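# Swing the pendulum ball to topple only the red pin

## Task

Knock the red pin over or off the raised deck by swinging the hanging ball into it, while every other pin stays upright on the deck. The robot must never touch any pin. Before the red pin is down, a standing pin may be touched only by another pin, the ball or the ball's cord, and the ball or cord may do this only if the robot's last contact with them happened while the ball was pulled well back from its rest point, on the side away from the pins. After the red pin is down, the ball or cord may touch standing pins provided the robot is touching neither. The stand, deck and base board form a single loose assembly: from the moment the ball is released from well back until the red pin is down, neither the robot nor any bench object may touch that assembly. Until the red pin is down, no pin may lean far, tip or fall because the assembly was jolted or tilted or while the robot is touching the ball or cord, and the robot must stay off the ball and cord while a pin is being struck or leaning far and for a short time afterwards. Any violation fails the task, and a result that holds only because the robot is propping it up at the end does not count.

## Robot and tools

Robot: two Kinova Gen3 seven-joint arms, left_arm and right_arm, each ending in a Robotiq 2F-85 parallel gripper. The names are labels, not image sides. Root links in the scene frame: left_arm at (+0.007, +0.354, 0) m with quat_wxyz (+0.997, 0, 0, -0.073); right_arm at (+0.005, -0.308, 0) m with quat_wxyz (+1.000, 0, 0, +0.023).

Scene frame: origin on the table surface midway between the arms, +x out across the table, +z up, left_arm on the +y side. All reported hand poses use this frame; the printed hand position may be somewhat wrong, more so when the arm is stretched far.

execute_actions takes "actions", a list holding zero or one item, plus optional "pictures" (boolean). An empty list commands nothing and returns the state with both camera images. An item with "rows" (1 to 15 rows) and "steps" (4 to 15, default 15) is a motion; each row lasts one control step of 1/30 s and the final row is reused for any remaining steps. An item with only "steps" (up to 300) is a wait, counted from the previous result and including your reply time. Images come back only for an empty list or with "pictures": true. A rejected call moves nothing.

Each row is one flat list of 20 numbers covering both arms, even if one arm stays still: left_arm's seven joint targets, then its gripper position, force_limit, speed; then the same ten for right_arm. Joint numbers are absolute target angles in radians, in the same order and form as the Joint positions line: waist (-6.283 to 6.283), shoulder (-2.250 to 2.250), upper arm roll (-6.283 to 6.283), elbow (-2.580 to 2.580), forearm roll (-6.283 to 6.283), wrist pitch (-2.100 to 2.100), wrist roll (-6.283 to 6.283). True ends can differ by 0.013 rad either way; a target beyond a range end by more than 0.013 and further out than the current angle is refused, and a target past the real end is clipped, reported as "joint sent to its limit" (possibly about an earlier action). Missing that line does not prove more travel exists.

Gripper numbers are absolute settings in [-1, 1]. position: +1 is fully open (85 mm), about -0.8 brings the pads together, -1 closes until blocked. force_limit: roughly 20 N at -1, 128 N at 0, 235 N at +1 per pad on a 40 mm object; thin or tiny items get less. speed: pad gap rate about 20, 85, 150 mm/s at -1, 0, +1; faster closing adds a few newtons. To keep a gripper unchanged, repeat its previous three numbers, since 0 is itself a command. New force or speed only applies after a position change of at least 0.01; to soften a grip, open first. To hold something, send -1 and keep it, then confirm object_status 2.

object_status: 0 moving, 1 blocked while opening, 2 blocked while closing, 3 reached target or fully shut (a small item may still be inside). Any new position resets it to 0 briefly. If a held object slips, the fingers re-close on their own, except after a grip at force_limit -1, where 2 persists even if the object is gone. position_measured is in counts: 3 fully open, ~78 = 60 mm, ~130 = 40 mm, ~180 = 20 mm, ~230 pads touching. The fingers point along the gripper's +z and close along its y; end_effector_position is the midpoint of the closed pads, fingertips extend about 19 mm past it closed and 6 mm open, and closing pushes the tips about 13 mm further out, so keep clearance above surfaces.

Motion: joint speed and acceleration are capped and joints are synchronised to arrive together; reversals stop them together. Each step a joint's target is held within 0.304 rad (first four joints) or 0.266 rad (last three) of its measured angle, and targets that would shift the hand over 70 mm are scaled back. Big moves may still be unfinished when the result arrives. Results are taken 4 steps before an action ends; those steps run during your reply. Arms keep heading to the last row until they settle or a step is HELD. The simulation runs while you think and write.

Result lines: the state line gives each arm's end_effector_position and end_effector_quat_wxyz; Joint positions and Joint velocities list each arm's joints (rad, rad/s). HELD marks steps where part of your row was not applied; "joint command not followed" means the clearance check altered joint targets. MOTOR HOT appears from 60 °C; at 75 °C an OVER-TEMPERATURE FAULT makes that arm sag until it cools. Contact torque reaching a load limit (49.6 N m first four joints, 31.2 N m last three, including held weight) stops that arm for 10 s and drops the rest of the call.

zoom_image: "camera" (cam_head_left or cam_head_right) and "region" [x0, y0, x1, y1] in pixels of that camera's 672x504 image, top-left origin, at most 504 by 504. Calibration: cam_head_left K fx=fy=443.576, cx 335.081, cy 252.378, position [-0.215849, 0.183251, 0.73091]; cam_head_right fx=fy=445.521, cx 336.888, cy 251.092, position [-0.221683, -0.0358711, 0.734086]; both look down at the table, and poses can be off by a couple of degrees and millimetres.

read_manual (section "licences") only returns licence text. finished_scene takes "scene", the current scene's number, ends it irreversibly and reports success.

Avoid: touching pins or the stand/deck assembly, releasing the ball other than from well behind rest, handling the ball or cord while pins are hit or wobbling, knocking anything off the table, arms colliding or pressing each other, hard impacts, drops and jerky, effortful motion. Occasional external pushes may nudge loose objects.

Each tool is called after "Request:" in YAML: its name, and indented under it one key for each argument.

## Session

Request:
execute_actions:
  actions: []

Scene clock: 0.00 s of 3800.00 s.
left_arm: end_effector_position=(+0.0172, +0.1630, +0.2521) position_measured=3 object_status=3 end_effector_quat_wxyz=(+0.161, +0.500, +0.838, +0.149) | right_arm: end_effector_position=(+0.3467, -0.7347, +0.2436) position_measured=3 object_status=3 end_effector_quat_wxyz=(+0.216, +0.176, +0.919, +0.280)
Joint positions: left_arm=[ 1.774 -0.039  0.049  2.187 -0.373  1.277  2.625] | right_arm=[ 1.4    0.799 -0.308  1.123 -0.477  1.47   2.409]
Joint velocities: left_arm=[-0.     0.    -0.     0.    -0.    -0.001  0.   ] | right_arm=[ 0.    -0.001  0.    -0.     0.    -0.     0.   ]
Motor temperatures (°C, as the motors report them): left_arm=[36 32 30 30 36 39 41] | right_arm=[33 30 27 28 33 37 45]

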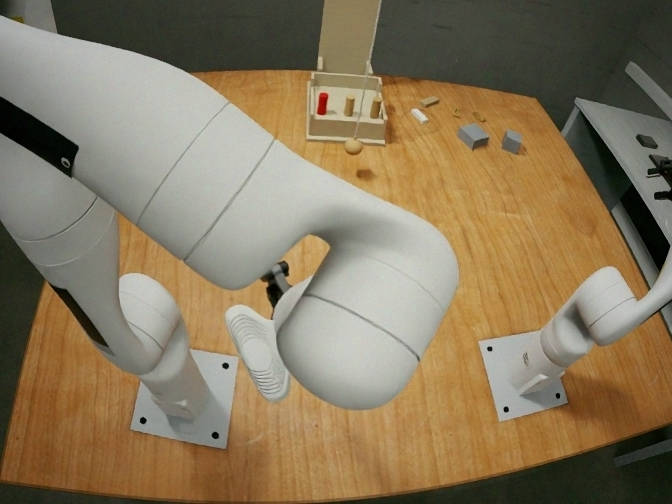

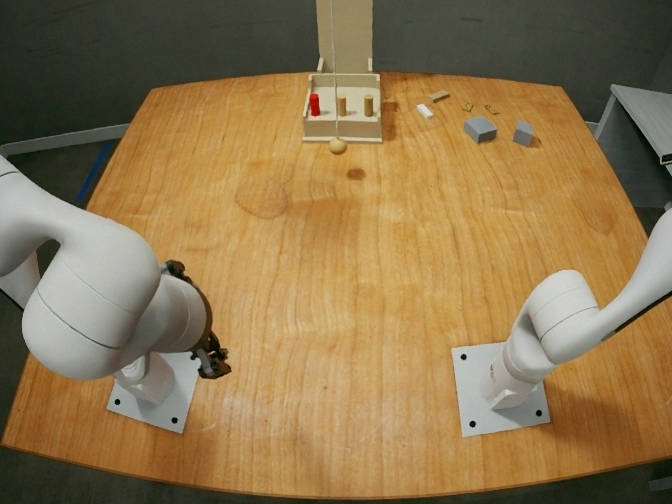

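Request:
execute_actions:
  actions:
    - {"rows":[[1.774,-0.039,0.049,2.187,-0.373,1.277,2.625,1,0,0,-0.25,0.45,0,2.42,0,-0.96,1.57,1,-1,0]]}

Request:
execute_actions:
  actions:
    - {"steps":100}

Request:
execute_actions:
  actions:
    - {"rows":[[1.774,-0.039,0.049,2.187,-0.373,1.277,2.625,1,0,0,-0.537,0.74,0,2.42,0,-0.96,1.57,1,-1,0]]}

Request:
execute_actions:
  actions:
    - {"steps":20}

Request:
execute_actions:
  actions:
    - {"rows":[[1.774,-0.039,0.049,2.187,-0.373,1.277,2.625,1,0,0,-0.537,0.785,0,2.12,0,-0.705,1.57,1,-1,0]]}

Request:
execute_actions:
  actions:
    - {"steps":15}
  pictures: true

Request:
zoom_image:
  camera: "cam_head_left"
  region: [300,80,420,200]

Request:
execute_actions:
  actions:
    - {"rows":[[1.774,-0.039,0.049,2.187,-0.373,1.277,2.625,1,0,0,-0.537,0.785,0,2.12,0,-0.705,1.57,-1,-1,-0.5]]}

Request:
execute_actions:
  actions:
    - {"steps":30}
  pictures: true

Request:
zoom_image:
  camera: "cam_head_left"
  region: [300,80,420,200]

Scene clock: 1.00 s of 3800.00 s.
left_arm: end_effector_position=(+0.0172, +0.1629, +0.2521) position_measured=3 object_status=3 end_effector_quat_wxyz=(+0.161, +0.500, +0.838, +0.149) | right_arm: end_effector_position=(+0.3192, -0.7015, +0.2213) position_measured=3 object_status=3 end_effector_quat_wxyz=(+0.076, +0.235, +0.963, +0.105)
Joint positions: left_arm=[ 1.774 -0.039  0.049  2.187 -0.373  1.277  2.625] | right_arm=[ 1.102  0.555 -0.085  1.408 -0.227  1.22   2.159]
Joint velocities: left_arm=[-0.001 -0.    -0.    -0.     0.001  0.001 -0.   ] | right_arm=[-1.324 -0.62   0.57   1.329  1.176 -1.175 -1.174]
Motor temperatures (°C, as the motors report them): left_arm=[36 32 30 30 36 39 41] | right_arm=[33 30 27 28 33 37 45]
Steps of this call (steps 1 to 19: nothing new was sent; steps 20 to 30: the first 11 steps of this action). Readings (joint positions | what the end effector reports):
20: left_arm=[1.774 -0.039 0.049 2.187 -0.373 1.277 2.625] | right_arm=[1.398 0.797 -0.307 1.124 -0.476 1.469 2.408] | left_arm position_measured=3 object_status=3 | right_arm position_measured=3 object_status=3
21: left_arm=[1.774 -0.039 0.049 2.187 -0.373 1.277 2.625] | right_arm=[1.391 0.790 -0.301 1.130 -0.471 1.465 2.404] | left_arm position_measured=3 object_status=3 | right_arm position_measured=3 object_status=3
23: left_arm=[1.774 -0.039 0.049 2.187 -0.373 1.277 2.625] | right_arm=[1.360 0.760 -0.274 1.157 -0.448 1.441 2.381] | left_arm position_measured=3 object_status=3 | right_arm position_measured=3 object_status=3
27: left_arm=[1.774 -0.039 0.049 2.187 -0.373 1.277 2.625] | right_arm=[1.234 0.638 -0.161 1.279 -0.342 1.335 2.275] | left_arm position_measured=3 object_status=3 | right_arm position_measured=3 object_status=3
30: the state above

Scene clock: 4.33 s of 3800.00 s.
left_arm: end_effector_position=(+0.0172, +0.1629, +0.2521) position_measured=3 object_status=3 end_effector_quat_wxyz=(+0.161, +0.500, +0.838, +0.149) | right_arm: end_effector_position=(+0.5490, -0.1685, +0.2573) position_measured=3 object_status=3 end_effector_quat_wxyz=(+0.571, -0.120, +0.807, +0.085)
Joint positions: left_arm=[ 1.774 -0.039  0.049  2.187 -0.373  1.277  2.625] | right_arm=[-0.25  0.45  0.    2.42 -0.   -0.96  1.57]
Joint velocities: left_arm=[-0.001 -0.     0.     0.001 -0.001  0.001 -0.   ] | right_arm=[ 0. -0. -0. -0.  0. -0. -0.]
Motor temperatures (°C, as the motors report them): left_arm=[36 32 30 30 36 39 41] | right_arm=[33 30 27 28 33 37 45]
Kept back: nothing.
Steps of this call (steps 1 to 4: the last 4 steps of your previous action; steps 5 to 90: the robot went on to your last target; steps 91 to 100: nothing new was sent). Readings (joint positions | what the end effector reports):
1: left_arm=[1.774 -0.039 0.049 2.187 -0.373 1.277 2.625] | right_arm=[1.058 0.536 -0.068 1.453 -0.188 1.180 2.120] | left_arm position_measured=3 object_status=3 | right_arm position_measured=3 object_status=3
2: left_arm=[1.774 -0.039 0.049 2.187 -0.373 1.277 2.625] | right_arm=[1.016 0.521 -0.055 1.496 -0.152 1.142 2.081] | left_arm position_measured=3 object_status=3 | right_arm position_measured=3 object_status=3
4: left_arm=[1.774 -0.039 0.049 2.187 -0.373 1.277 2.625] | right_arm=[0.942 0.500 -0.036 1.572 -0.100 1.075 2.014] | left_arm position_measured=3 object_status=3 | right_arm position_measured=3 object_status=3
8: left_arm=[1.774 -0.039 0.049 2.187 -0.373 1.277 2.625] | right_arm=[0.814 0.479 -0.019 1.702 -0.051 0.960 1.899] | left_arm position_measured=3 object_status=3 | right_arm position_measured=3 object_status=3
100: the state above
All arms were judged still, so your last target was given up. Only a new action makes them travel on or press farther. Fingers that are still opening or closing keep moving.

Scene clock: 4.70 s of 3800.00 s.
left_arm: end_effector_position=(+0.0172, +0.1629, +0.2521) position_measured=3 object_status=3 end_effector_quat_wxyz=(+0.161, +0.500, +0.838, +0.149) | right_arm: end_effector_position=(+0.4991, -0.0748, +0.1502) position_measured=3 object_status=3 end_effector_quat_wxyz=(+0.482, -0.209, +0.842, +0.120)
Joint positions: left_arm=[ 1.774 -0.039  0.049  2.187 -0.373  1.277  2.625] | right_arm=[-0.442  0.644  0.001  2.419 -0.    -0.96   1.57 ]
Joint velocities: left_arm=[ 0.     0.    -0.    -0.    -0.     0.001  0.   ] | right_arm=[-0.654  0.664 -0.004  0.     0.002  0.001 -0.   ]
Motor temperatures (°C, as the motors report them): left_arm=[36 32 30 30 36 39 41] | right_arm=[33 30 27 28 33 37 45]
Steps of this call (steps 1 to 11: the first 11 steps of this action). Readings (joint positions | what the end effector reports):
1: left_arm=[1.774 -0.039 0.049 2.187 -0.373 1.277 2.625] | right_arm=[-0.252 0.451 0.000 2.420 -0.000 -0.960 1.570] | left_arm position_measured=3 object_status=3 | right_arm position_measured=3 object_status=3
2: left_arm=[1.774 -0.039 0.049 2.187 -0.373 1.277 2.625] | right_arm=[-0.259 0.458 0.001 2.420 -0.001 -0.961 1.570] | left_arm position_measured=3 object_status=3 | right_arm position_measured=3 object_status=3
4: left_arm=[1.774 -0.039 0.049 2.187 -0.373 1.277 2.625] | right_arm=[-0.289 0.488 0.002 2.419 -0.001 -0.961 1.570] | left_arm position_measured=3 object_status=3 | right_arm position_measured=3 object_status=3
8: left_arm=[1.774 -0.039 0.049 2.187 -0.373 1.277 2.625] | right_arm=[-0.377 0.577 0.001 2.419 -0.000 -0.961 1.570] | left_arm position_measured=3 object_status=3 | right_arm position_measured=3 object_status=3
11: the state above

Scene clock: 5.37 s of 3800.00 s.
left_arm: end_effector_position=(+0.0172, +0.1629, +0.2521) position_measured=3 object_status=3 end_effector_quat_wxyz=(+0.161, +0.500, +0.838, +0.149) | right_arm: end_effector_position=(+0.4612, -0.0375, +0.0981) position_measured=3 object_status=3 end_effector_quat_wxyz=(+0.435, -0.256, +0.854, +0.130)
Joint positions: left_arm=[ 1.774 -0.039  0.049  2.187 -0.373  1.277  2.625] | right_arm=[-0.537  0.74  -0.     2.42   0.    -0.96   1.57 ]
Joint velocities: left_arm=[ 0.    -0.     0.     0.    -0.002  0.001 -0.   ] | right_arm=[-0.002  0.002  0.    -0.    -0.    -0.    -0.   ]
Motor temperatures (°C, as the motors report them): left_arm=[36 32 30 30 36 39 41] | right_arm=[33 30 27 28 33 37 45]
Kept back: nothing.
Steps of this call (steps 1 to 4: the last 4 steps of your previous action; steps 5 to 20: the robot went on to your last target). Readings (joint positions | what the end effector reports):
1: left_arm=[1.774 -0.039 0.049 2.187 -0.373 1.277 2.625] | right_arm=[-0.464 0.666 0.001 2.419 -0.000 -0.960 1.570] | left_arm position_measured=3 object_status=3 | right_arm position_measured=3 object_status=3
2: left_arm=[1.774 -0.039 0.049 2.187 -0.373 1.277 2.625] | right_arm=[-0.485 0.687 0.000 2.419 -0.000 -0.960 1.570] | left_arm position_measured=3 object_status=3 | right_arm position_measured=3 object_status=3
4: left_arm=[1.774 -0.039 0.049 2.187 -0.373 1.277 2.625] | right_arm=[-0.516 0.720 -0.001 2.420 0.001 -0.959 1.570] | left_arm position_measured=3 object_status=3 | right_arm position_measured=3 object_status=3
8: left_arm=[1.774 -0.039 0.049 2.187 -0.373 1.277 2.625] | right_arm=[-0.531 0.735 -0.001 2.420 0.000 -0.960 1.570] | left_arm position_measured=3 object_status=3 | right_arm position_measured=3 object_status=3
20: the state above

Scene clock: 5.73 s of 3800.00 s.
left_arm: end_effector_position=(+0.0172, +0.1629, +0.2521) position_measured=3 object_status=3 end_effector_quat_wxyz=(+0.161, +0.500, +0.838, +0.149) | right_arm: end_effector_position=(+0.5256, +0.0050, +0.0930) position_measured=3 object_status=3 end_effector_quat_wxyz=(+0.434, -0.256, +0.854, +0.130)
Joint positions: left_arm=[ 1.774 -0.039  0.049  2.187 -0.373  1.277  2.625] | right_arm=[-0.537  0.777 -0.     2.172  0.    -0.749  1.57 ]
Joint velocities: left_arm=[-0.002 -0.    -0.     0.     0.001 -0.003  0.   ] | right_arm=[-0.001  0.089 -0.001 -0.707  0.     0.603  0.   ]
Motor temperatures (°C, as the motors report them): left_arm=[36 32 30 30 36 39 41] | right_arm=[33 30 27 28 33 37 45]
Steps of this call (steps 1 to 11: the first 11 steps of this action). Readings (joint positions | what the end effector reports):
1: left_arm=[1.774 -0.039 0.049 2.187 -0.373 1.277 2.625] | right_arm=[-0.537 0.740 -0.000 2.419 0.000 -0.959 1.570] | left_arm position_measured=3 object_status=3 | right_arm position_measured=3 object_status=3
2: left_arm=[1.774 -0.039 0.049 2.187 -0.373 1.277 2.625] | right_arm=[-0.537 0.741 0.000 2.414 0.000 -0.955 1.570] | left_arm position_measured=3 object_status=3 | right_arm position_measured=3 object_status=3
4: left_arm=[1.774 -0.039 0.049 2.187 -0.373 1.277 2.625] | right_arm=[-0.537 0.746 0.000 2.387 -0.000 -0.932 1.570] | left_arm position_measured=3 object_status=3 | right_arm position_measured=3 object_status=3
8: left_arm=[1.774 -0.039 0.049 2.187 -0.373 1.277 2.625] | right_arm=[-0.537 0.765 0.000 2.266 -0.000 -0.829 1.570] | left_arm position_measured=3 object_status=3 | right_arm position_measured=3 object_status=3
11: the state above

Scene clock: 6.23 s of 3800.00 s.
left_arm: end_effector_position=(+0.0172, +0.1629, +0.2521) position_measured=3 object_status=3 end_effector_quat_wxyz=(+0.161, +0.500, +0.838, +0.149) | right_arm: end_effector_position=(+0.5389, +0.0138, +0.0937) position_measured=3 object_status=3 end_effector_quat_wxyz=(+0.434, -0.256, +0.854, +0.130)
Joint positions: left_arm=[ 1.774 -0.039  0.049  2.187 -0.373  1.277  2.625] | right_arm=[-0.537  0.785  0.     2.12  -0.    -0.705  1.57 ]
Joint velocities: left_arm=[ 0.001  0.     0.    -0.     0.001  0.     0.   ] | right_arm=[-0.     0.001  0.001 -0.    -0.    -0.    -0.   ]
Motor temperatures (°C, as the motors report them): left_arm=[36 32 30 30 36 39 41] | right_arm=[33 30 27 28 33 37 45]
Kept back: nothing.
Steps of this call (steps 1 to 4: the last 4 steps of your previous action; steps 5 to 15: the robot went on to your last target). Readings (joint positions | what the end effector reports):
1: left_arm=[1.774 -0.039 0.049 2.187 -0.373 1.277 2.625] | right_arm=[-0.537 0.780 -0.000 2.151 0.000 -0.732 1.570] | left_arm position_measured=3 object_status=3 | right_arm position_measured=3 object_status=3
2: left_arm=[1.774 -0.039 0.049 2.187 -0.373 1.277 2.625] | right_arm=[-0.537 0.782 -0.000 2.136 0.000 -0.719 1.570] | left_arm position_measured=3 object_status=3 | right_arm position_measured=3 object_status=3
4: left_arm=[1.774 -0.039 0.049 2.187 -0.373 1.277 2.625] | right_arm=[-0.537 0.783 -0.000 2.122 0.000 -0.707 1.570] | left_arm position_measured=3 object_status=3 | right_arm position_measured=3 object_status=3
8: left_arm=[1.774 -0.039 0.049 2.187 -0.373 1.277 2.625] | right_arm=[-0.537 0.784 -0.000 2.120 -0.000 -0.705 1.570] | left_arm position_measured=3 object_status=3 | right_arm position_measured=3 object_status=3
15: the state above

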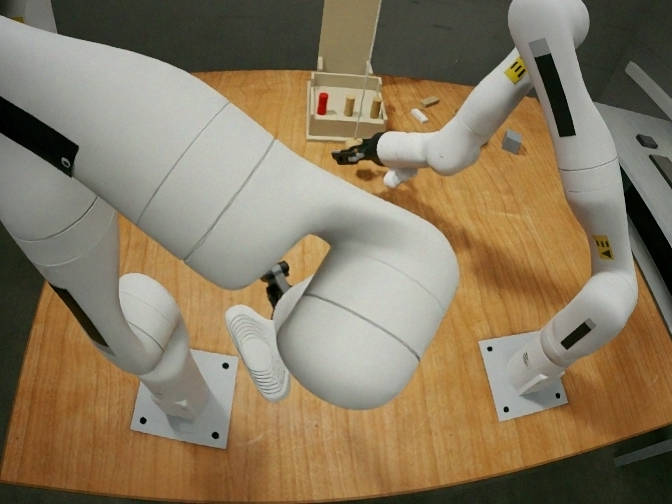

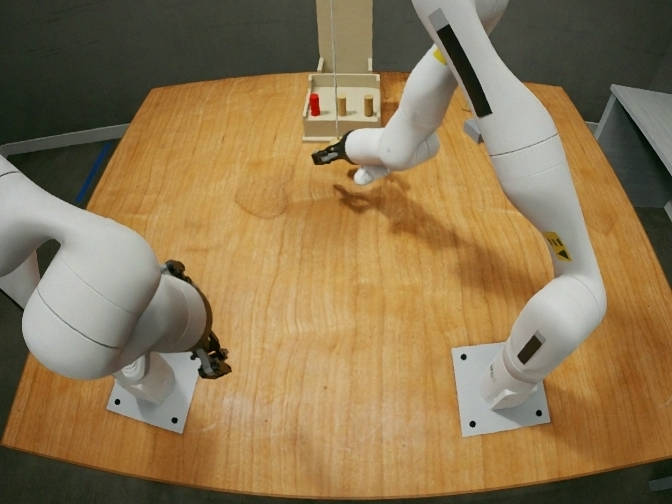

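Region (300, 80, 420, 200) of cam_head_left's 672x504 image, scaled by 4.200, with more detail than that image has.

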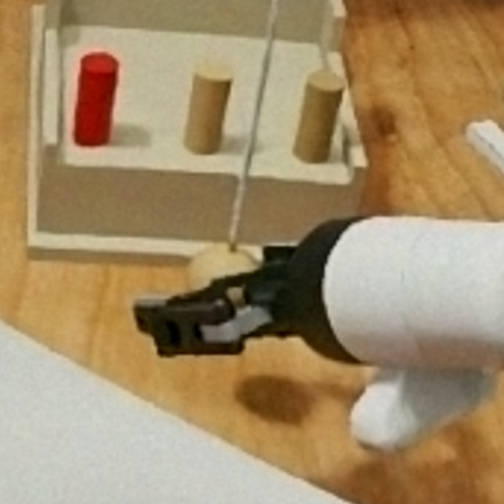

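Scene clock: 6.60 s of 3800.00 s.
left_arm: end_effector_position=(+0.0172, +0.1629, +0.2521) position_measured=3 object_status=3 end_effector_quat_wxyz=(+0.161, +0.500, +0.838, +0.149) | right_arm: end_effector_position=(+0.5389, +0.0138, +0.0937) position_measured=42 object_status=0 end_effector_quat_wxyz=(+0.434, -0.256, +0.854, +0.130)
Joint positions: left_arm=[ 1.774 -0.039  0.049  2.187 -0.373  1.277  2.625] | right_arm=[-0.537  0.785  0.     2.12  -0.    -0.705  1.57 ]
Joint velocities: left_arm=[ 0.001 -0.    -0.     0.    -0.001 -0.     0.   ] | right_arm=[ 0.001  0.001  0.     0.    -0.     0.    -0.   ]
Motor temperatures (°C, as the motors report them): left_arm=[36 32 30 30 36 39 41] | right_arm=[33 30 27 28 33 37 45]
Steps of this call (steps 1 to 11: the first 11 steps of this action). Readings (joint positions | what the end effector reports):
1: left_arm=[1.774 -0.039 0.049 2.187 -0.373 1.277 2.625] | right_arm=[-0.537 0.785 0.000 2.120 0.000 -0.705 1.570] | left_arm position_measured=3 object_status=3 | right_arm position_measured=3 object_status=0
2: left_arm=[1.774 -0.039 0.049 2.187 -0.373 1.277 2.625] | right_arm=[-0.537 0.785 0.000 2.120 -0.000 -0.705 1.570] | left_arm position_measured=3 object_status=3 | right_arm position_measured=4 object_status=0
4: left_arm=[1.774 -0.039 0.049 2.187 -0.373 1.277 2.625] | right_arm=[-0.537 0.785 0.000 2.120 -0.000 -0.705 1.570] | left_arm position_measured=3 object_status=3 | right_arm position_measured=10 object_status=0
8: left_arm=[1.774 -0.039 0.049 2.187 -0.373 1.277 2.625] | right_arm=[-0.537 0.785 0.000 2.120 0.000 -0.705 1.570] | left_arm position_measured=3 object_status=3 | right_arm position_measured=28 object_status=0
11: the state above

Scene clock: 7.60 s of 3800.00 s.
left_arm: end_effector_position=(+0.0172, +0.1629, +0.2521) position_measured=3 object_status=3 end_effector_quat_wxyz=(+0.161, +0.500, +0.838, +0.149) | right_arm: end_effector_position=(+0.5389, +0.0138, +0.0937) position_measured=125 object_status=2 end_effector_quat_wxyz=(+0.435, -0.256, +0.854, +0.130)
Joint positions: left_arm=[ 1.774 -0.039  0.049  2.187 -0.373  1.277  2.625] | right_arm=[-0.537  0.785  0.     2.12  -0.    -0.705  1.57 ]
Joint velocities: left_arm=[-0.001 -0.    -0.     0.     0.    -0.     0.   ] | right_arm=[-0.001  0.001  0.001 -0.    -0.    -0.     0.   ]
Motor temperatures (°C, as the motors report them): left_arm=[36 32 30 30 36 39 41] | right_arm=[33 30 27 28 33 37 45]
Kept back: nothing.
Steps of this call (steps 1 to 4: the last 4 steps of your previous action; steps 5 to 15: the robot went on to your last target; steps 16 to 30: nothing new was sent). Readings (joint positions | what the end effector reports):
1: left_arm=[1.774 -0.039 0.049 2.187 -0.373 1.277 2.625] | right_arm=[-0.537 0.785 0.000 2.120 -0.000 -0.705 1.570] | left_arm position_measured=3 object_status=3 | right_arm position_measured=46 object_status=0
2: left_arm=[1.774 -0.039 0.049 2.187 -0.373 1.277 2.625] | right_arm=[-0.537 0.785 0.000 2.120 -0.000 -0.705 1.570] | left_arm position_measured=3 object_status=3 | right_arm position_measured=51 object_status=0
4: left_arm=[1.774 -0.039 0.049 2.187 -0.373 1.277 2.625] | right_arm=[-0.537 0.785 0.000 2.120 -0.000 -0.705 1.570] | left_arm position_measured=3 object_status=3 | right_arm position_measured=60 object_status=0
8: left_arm=[1.774 -0.039 0.049 2.187 -0.373 1.277 2.625] | right_arm=[-0.537 0.785 -0.000 2.120 -0.000 -0.705 1.570] | left_arm position_measured=3 object_status=3 | right_arm position_measured=79 object_status=0
30: the state above
All arms were judged still, so your last target was given up. Only a new action makes them travel on or press farther. Fingers that are still opening or closing keep moving.

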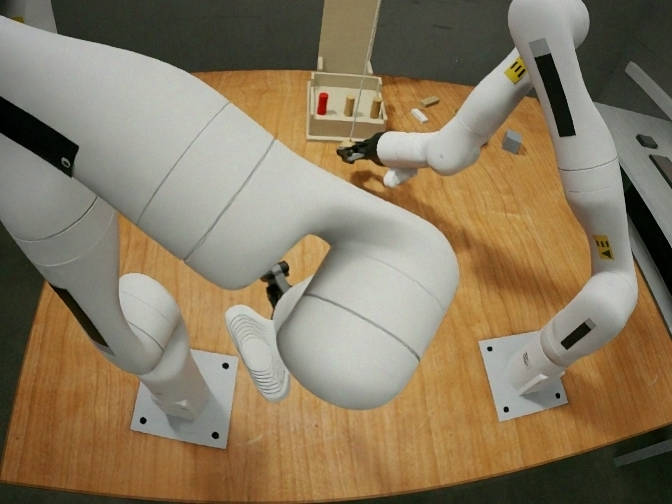

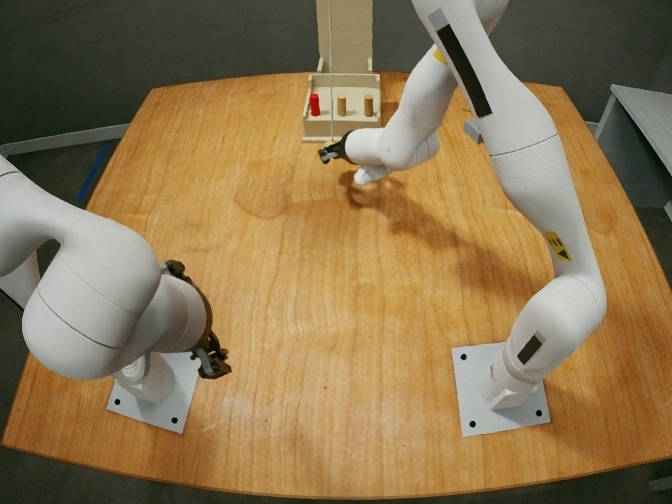

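Region (300, 80, 420, 200) of cam_head_left's 672x504 image, scaled by 4.200, with more detail than that image has.

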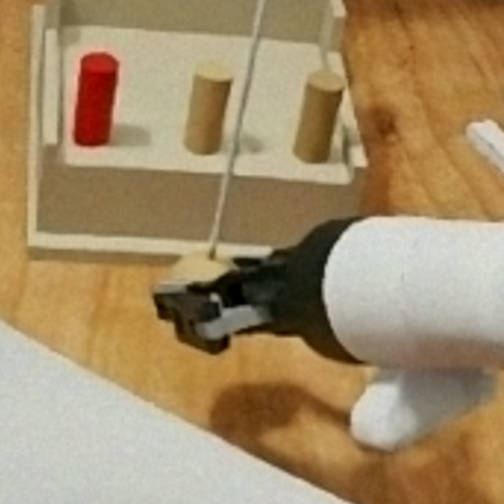

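Request:
execute_actions:
  actions:
    - {"rows":[[1.774,-0.039,0.049,2.187,-0.373,1.277,2.625,1,0,0,-0.58,0.52,0,2.316,0,-0.486,1.57,-1,-1,-0.5]]}

Request:
execute_actions:
  actions:
    - {"rows":[[1.774,-0.039,0.049,2.187,-0.373,1.277,2.625,1,0,0,-0.628,0.255,0,2.513,0,-0.268,1.57,-1,-1,-0.5]]}

Request:
execute_actions:
  actions:
    - {"steps":25}

Request:
execute_actions:
  actions:
    - {"rows":[[1.774,-0.039,0.049,2.187,-0.373,1.277,2.625,1,0,0,-0.628,0.255,0,2.513,0,-0.268,1.57,1,-1,1]],"steps":12}

Request:
execute_actions:
  actions:
    - {"rows":[[1.774,-0.039,0.049,2.187,-0.373,1.277,2.625,1,0,0,-0.45,0.15,0,2.513,0,0.2,1.57,1,-1,1]]}

Request:
execute_actions:
  actions:
    - {"steps":60}
  pictures: true

Scene clock: 8.30 s of 3800.00 s.
left_arm: end_effector_position=(+0.0172, +0.1629, +0.2521) position_measured=3 object_status=3 end_effector_quat_wxyz=(+0.161, +0.500, +0.838, +0.149) | right_arm: end_effector_position=(+0.4588, -0.0148, +0.1266) position_measured=125 object_status=2 end_effector_quat_wxyz=(+0.375, -0.280, +0.875, +0.120)
Joint positions: left_arm=[ 1.774 -0.039  0.049  2.187 -0.373  1.277  2.625] | right_arm=[-0.574  0.557 -0.     2.289  0.    -0.515  1.57 ]
Joint velocities: left_arm=[-0.002 -0.    -0.    -0.     0.    -0.001  0.   ] | right_arm=[-0.081 -0.501 -0.     0.437 -0.     0.494  0.   ]
Motor temperatures (°C, as the motors report them): left_arm=[36 32 30 30 36 39 41] | right_arm=[33 30 27 28 33 37 45]
Steps of this call (steps 1 to 10: nothing new was sent; steps 11 to 21: the first 11 steps of this action). Readings (joint positions | what the end effector reports):
11: left_arm=[1.774 -0.039 0.049 2.187 -0.373 1.277 2.625] | right_arm=[-0.537 0.783 0.000 2.121 -0.000 -0.704 1.570] | left_arm position_measured=3 object_status=3 | right_arm position_measured=125 object_status=2
12: left_arm=[1.774 -0.039 0.049 2.187 -0.373 1.277 2.625] | right_arm=[-0.538 0.777 0.000 2.125 -0.000 -0.700 1.570] | left_arm position_measured=3 object_status=3 | right_arm position_measured=125 object_status=2
14: left_arm=[1.774 -0.039 0.049 2.187 -0.373 1.277 2.625] | right_arm=[-0.543 0.746 0.000 2.145 -0.000 -0.678 1.570] | left_arm position_measured=3 object_status=3 | right_arm position_measured=125 object_status=2
18: left_arm=[1.774 -0.039 0.049 2.187 -0.373 1.277 2.625] | right_arm=[-0.562 0.629 0.000 2.230 0.000 -0.583 1.570] | left_arm position_measured=3 object_status=3 | right_arm position_measured=125 object_status=2
21: the state above

Scene clock: 8.80 s of 3800.00 s.
left_arm: end_effector_position=(+0.0172, +0.1629, +0.2521) position_measured=3 object_status=3 end_effector_quat_wxyz=(+0.161, +0.500, +0.838, +0.149) | right_arm: end_effector_position=(+0.3548, -0.0647, +0.1477) position_measured=125 object_status=2 end_effector_quat_wxyz=(+0.307, -0.309, +0.894, +0.106)
Joint positions: left_arm=[ 1.774 -0.039  0.049  2.187 -0.373  1.277  2.625] | right_arm=[-0.621  0.296 -0.     2.484  0.    -0.3    1.57 ]
Joint velocities: left_arm=[-0.001 -0.     0.    -0.001 -0.    -0.     0.   ] | right_arm=[-0.093 -0.529  0.002  0.458  0.     0.51   0.   ]
Motor temperatures (°C, as the motors report them): left_arm=[36 32 30 30 36 39 41] | right_arm=[33 30 27 28 33 37 45]
Steps of this call (steps 1 to 4: the last 4 steps of your previous action; steps 5 to 15: the first 11 steps of this action). Readings (joint positions | what the end effector reports):
5: left_arm=[1.774 -0.039 0.049 2.187 -0.373 1.277 2.625] | right_arm=[-0.579 0.526 -0.000 2.317 -0.000 -0.485 1.570] | left_arm position_measured=3 object_status=3 | right_arm position_measured=125 object_status=2
6: left_arm=[1.774 -0.039 0.049 2.187 -0.373 1.277 2.625] | right_arm=[-0.581 0.517 0.000 2.321 -0.000 -0.481 1.570] | left_arm position_measured=3 object_status=3 | right_arm position_measured=125 object_status=2
8: left_arm=[1.774 -0.039 0.049 2.187 -0.373 1.277 2.625] | right_arm=[-0.587 0.484 0.000 2.341 -0.000 -0.459 1.570] | left_arm position_measured=3 object_status=3 | right_arm position_measured=125 object_status=2
12: left_arm=[1.774 -0.039 0.049 2.187 -0.373 1.277 2.625] | right_arm=[-0.608 0.369 -0.000 2.424 0.000 -0.367 1.570] | left_arm position_measured=3 object_status=3 | right_arm position_measured=125 object_status=2
15: the state above

Scene clock: 9.63 s of 3800.00 s.
left_arm: end_effector_position=(+0.0172, +0.1629, +0.2521) position_measured=3 object_status=3 end_effector_quat_wxyz=(+0.161, +0.500, +0.838, +0.149) | right_arm: end_effector_position=(+0.3389, -0.0736, +0.1498) position_measured=125 object_status=2 end_effector_quat_wxyz=(+0.297, -0.313, +0.896, +0.104)
Joint positions: left_arm=[ 1.774 -0.039  0.049  2.187 -0.373  1.277  2.625] | right_arm=[-0.628  0.255  0.     2.513 -0.    -0.268  1.57 ]
Joint velocities: left_arm=[-0.    -0.    -0.     0.     0.001  0.001  0.   ] | right_arm=[-0.     0.001  0.    -0.     0.    -0.    -0.   ]
Motor temperatures (°C, as the motors report them): left_arm=[36 32 30 30 36 39 41] | right_arm=[33 30 27 28 33 37 45]
Kept back: nothing.
Steps of this call (steps 1 to 4: the last 4 steps of your previous action; steps 5 to 25: the robot went on to your last target). Readings (joint positions | what the end effector reports):
1: left_arm=[1.774 -0.039 0.049 2.187 -0.373 1.277 2.625] | right_arm=[-0.623 0.281 -0.000 2.497 0.000 -0.285 1.570] | left_arm position_measured=3 object_status=3 | right_arm position_measured=125 object_status=2
2: left_arm=[1.774 -0.039 0.049 2.187 -0.373 1.277 2.625] | right_arm=[-0.625 0.271 -0.000 2.506 0.000 -0.275 1.570] | left_arm position_measured=3 object_status=3 | right_arm position_measured=125 object_status=2
4: left_arm=[1.774 -0.039 0.049 2.187 -0.373 1.277 2.625] | right_arm=[-0.626 0.263 0.000 2.511 -0.000 -0.270 1.570] | left_arm position_measured=3 object_status=3 | right_arm position_measured=125 object_status=2
8: left_arm=[1.774 -0.039 0.049 2.187 -0.373 1.277 2.625] | right_arm=[-0.627 0.258 0.000 2.513 -0.000 -0.268 1.570] | left_arm position_measured=3 object_status=3 | right_arm position_measured=125 object_status=2
25: the state above

Scene clock: 9.90 s of 3800.00 s.
left_arm: end_effector_position=(+0.0172, +0.1629, +0.2521) position_measured=3 object_status=3 end_effector_quat_wxyz=(+0.161, +0.500, +0.838, +0.149) | right_arm: end_effector_position=(+0.3389, -0.0735, +0.1499) position_measured=55 object_status=0 end_effector_quat_wxyz=(+0.298, -0.313, +0.896, +0.104)
Joint positions: left_arm=[ 1.774 -0.039  0.049  2.187 -0.373  1.277  2.625] | right_arm=[-0.628  0.255 -0.     2.513  0.    -0.268  1.57 ]
Joint velocities: left_arm=[ 0.     0.    -0.     0.     0.001  0.001  0.   ] | right_arm=[ 0.    -0.001 -0.001  0.    -0.     0.001  0.   ]
Motor temperatures (°C, as the motors report them): left_arm=[36 32 30 30 36 39 41] | right_arm=[33 30 27 28 33 37 45]
Steps of this call (steps 1 to 8: the first 8 steps of this action). Readings (joint positions | what the end effector reports):
1: left_arm=[1.774 -0.039 0.049 2.187 -0.373 1.277 2.625] | right_arm=[-0.628 0.255 0.000 2.513 -0.000 -0.268 1.570] | left_arm position_measured=3 object_status=3 | right_arm position_measured=125 object_status=0
2: left_arm=[1.774 -0.039 0.049 2.187 -0.373 1.277 2.625] | right_arm=[-0.628 0.255 0.000 2.513 -0.000 -0.268 1.570] | left_arm position_measured=3 object_status=3 | right_arm position_measured=123 object_status=0
4: left_arm=[1.774 -0.039 0.049 2.187 -0.373 1.277 2.625] | right_arm=[-0.628 0.255 0.000 2.513 -0.000 -0.268 1.570] | left_arm position_measured=3 object_status=3 | right_arm position_measured=105 object_status=0
8: the state above

Scene clock: 10.40 s of 3800.00 s.
left_arm: end_effector_position=(+0.0172, +0.1629, +0.2521) position_measured=3 object_status=3 end_effector_quat_wxyz=(+0.161, +0.500, +0.838, +0.149) | right_arm: end_effector_position=(+0.3050, -0.1615, +0.1314) position_measured=3 object_status=3 end_effector_quat_wxyz=(+0.194, -0.256, +0.946, +0.053)
Joint positions: left_arm=[ 1.774 -0.039  0.049  2.187 -0.373  1.277  2.625] | right_arm=[-0.484  0.17   0.     2.513  0.     0.055  1.57 ]
Joint velocities: left_arm=[-0.001  0.    -0.    -0.    -0.    -0.001  0.   ] | right_arm=[ 0.285 -0.166 -0.008  0.003  0.     1.216  0.   ]
Motor temperatures (°C, as the motors report them): left_arm=[36 32 30 30 36 39 41] | right_arm=[33 30 27 28 33 37 45]
Steps of this call (steps 1 to 4: the last 4 steps of your previous action; steps 5 to 15: the first 11 steps of this action). Readings (joint positions | what the end effector reports):
5: left_arm=[1.774 -0.039 0.049 2.187 -0.373 1.277 2.625] | right_arm=[-0.626 0.254 -0.000 2.513 0.000 -0.267 1.570] | left_arm position_measured=3 object_status=3 | right_arm position_measured=7 object_status=0
6: left_arm=[1.774 -0.039 0.049 2.187 -0.373 1.277 2.625] | right_arm=[-0.619 0.250 -0.001 2.513 0.000 -0.259 1.570] | left_arm position_measured=3 object_status=3 | right_arm position_measured=5 object_status=0
8: left_arm=[1.774 -0.039 0.049 2.187 -0.373 1.277 2.625] | right_arm=[-0.588 0.232 -0.001 2.512 0.000 -0.220 1.570] | left_arm position_measured=3 object_status=3 | right_arm position_measured=4 object_status=0
12: left_arm=[1.774 -0.039 0.049 2.187 -0.373 1.277 2.625] | right_arm=[-0.515 0.188 0.001 2.512 -0.000 -0.067 1.570] | left_arm position_measured=3 object_status=3 | right_arm position_measured=3 object_status=0
15: the state above

Scene clock: 12.40 s of 3800.00 s.
left_arm: end_effector_position=(+0.0172, +0.1629, +0.2521) position_measured=3 object_status=3 end_effector_quat_wxyz=(+0.161, +0.500, +0.838, +0.149) | right_arm: end_effector_position=(+0.2750, -0.1905, +0.1225) position_measured=3 object_status=3 end_effector_quat_wxyz=(+0.135, -0.242, +0.960, +0.034)
Joint positions: left_arm=[ 1.774 -0.039  0.049  2.187 -0.373  1.277  2.625] | right_arm=[-0.45   0.15   0.     2.513  0.     0.2    1.57 ]
Joint velocities: left_arm=[-0.     0.001  0.    -0.     0.001  0.     0.   ] | right_arm=[-0.    -0.001  0.002  0.    -0.     0.     0.   ]
Motor temperatures (°C, as the motors report them): left_arm=[36 32 30 30 36 39 41] | right_arm=[33 30 27 28 33 37 45]
Kept back: nothing.
Steps of this call (steps 1 to 4: the last 4 steps of your previous action; steps 5 to 30: the robot went on to your last target; steps 31 to 60: nothing new was sent). Readings (joint positions | what the end effector reports):
1: left_arm=[1.774 -0.039 0.049 2.187 -0.373 1.277 2.625] | right_arm=[-0.475 0.164 0.000 2.513 0.000 0.095 1.570] | left_arm position_measured=3 object_status=3 | right_arm position_measured=3 object_status=3
2: left_arm=[1.774 -0.039 0.049 2.187 -0.373 1.277 2.625] | right_arm=[-0.466 0.159 0.000 2.513 0.000 0.135 1.570] | left_arm position_measured=3 object_status=3 | right_arm position_measured=3 object_status=3
4: left_arm=[1.774 -0.039 0.049 2.187 -0.373 1.277 2.625] | right_arm=[-0.456 0.154 0.001 2.514 0.000 0.187 1.570] | left_arm position_measured=3 object_status=3 | right_arm position_measured=3 object_status=3
8: left_arm=[1.774 -0.039 0.049 2.187 -0.373 1.277 2.625] | right_arm=[-0.452 0.151 0.000 2.514 0.000 0.200 1.570] | left_arm position_measured=3 object_status=3 | right_arm position_measured=3 object_status=3
60: the state above
All arms were judged still, so your last target was given up. Only a new action makes them travel on or press farther. Fingers that are still opening or closing keep moving.

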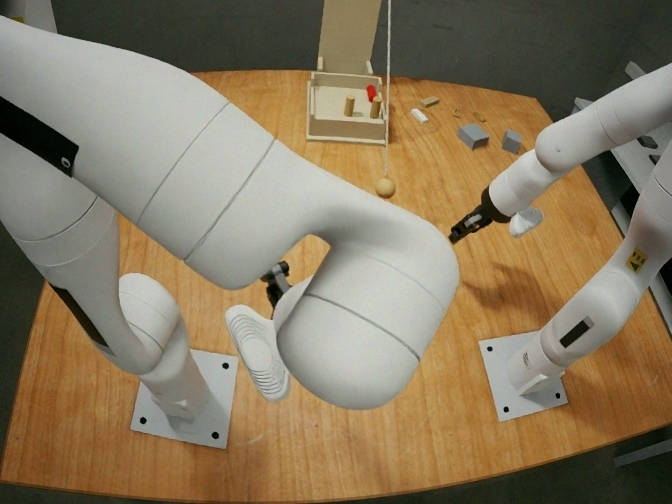

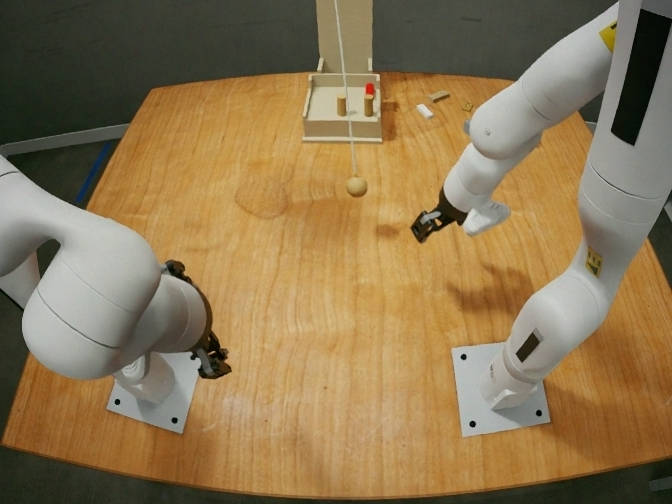

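Request:
finished_scene:
  scene: 2

The scene is finished: the task was done.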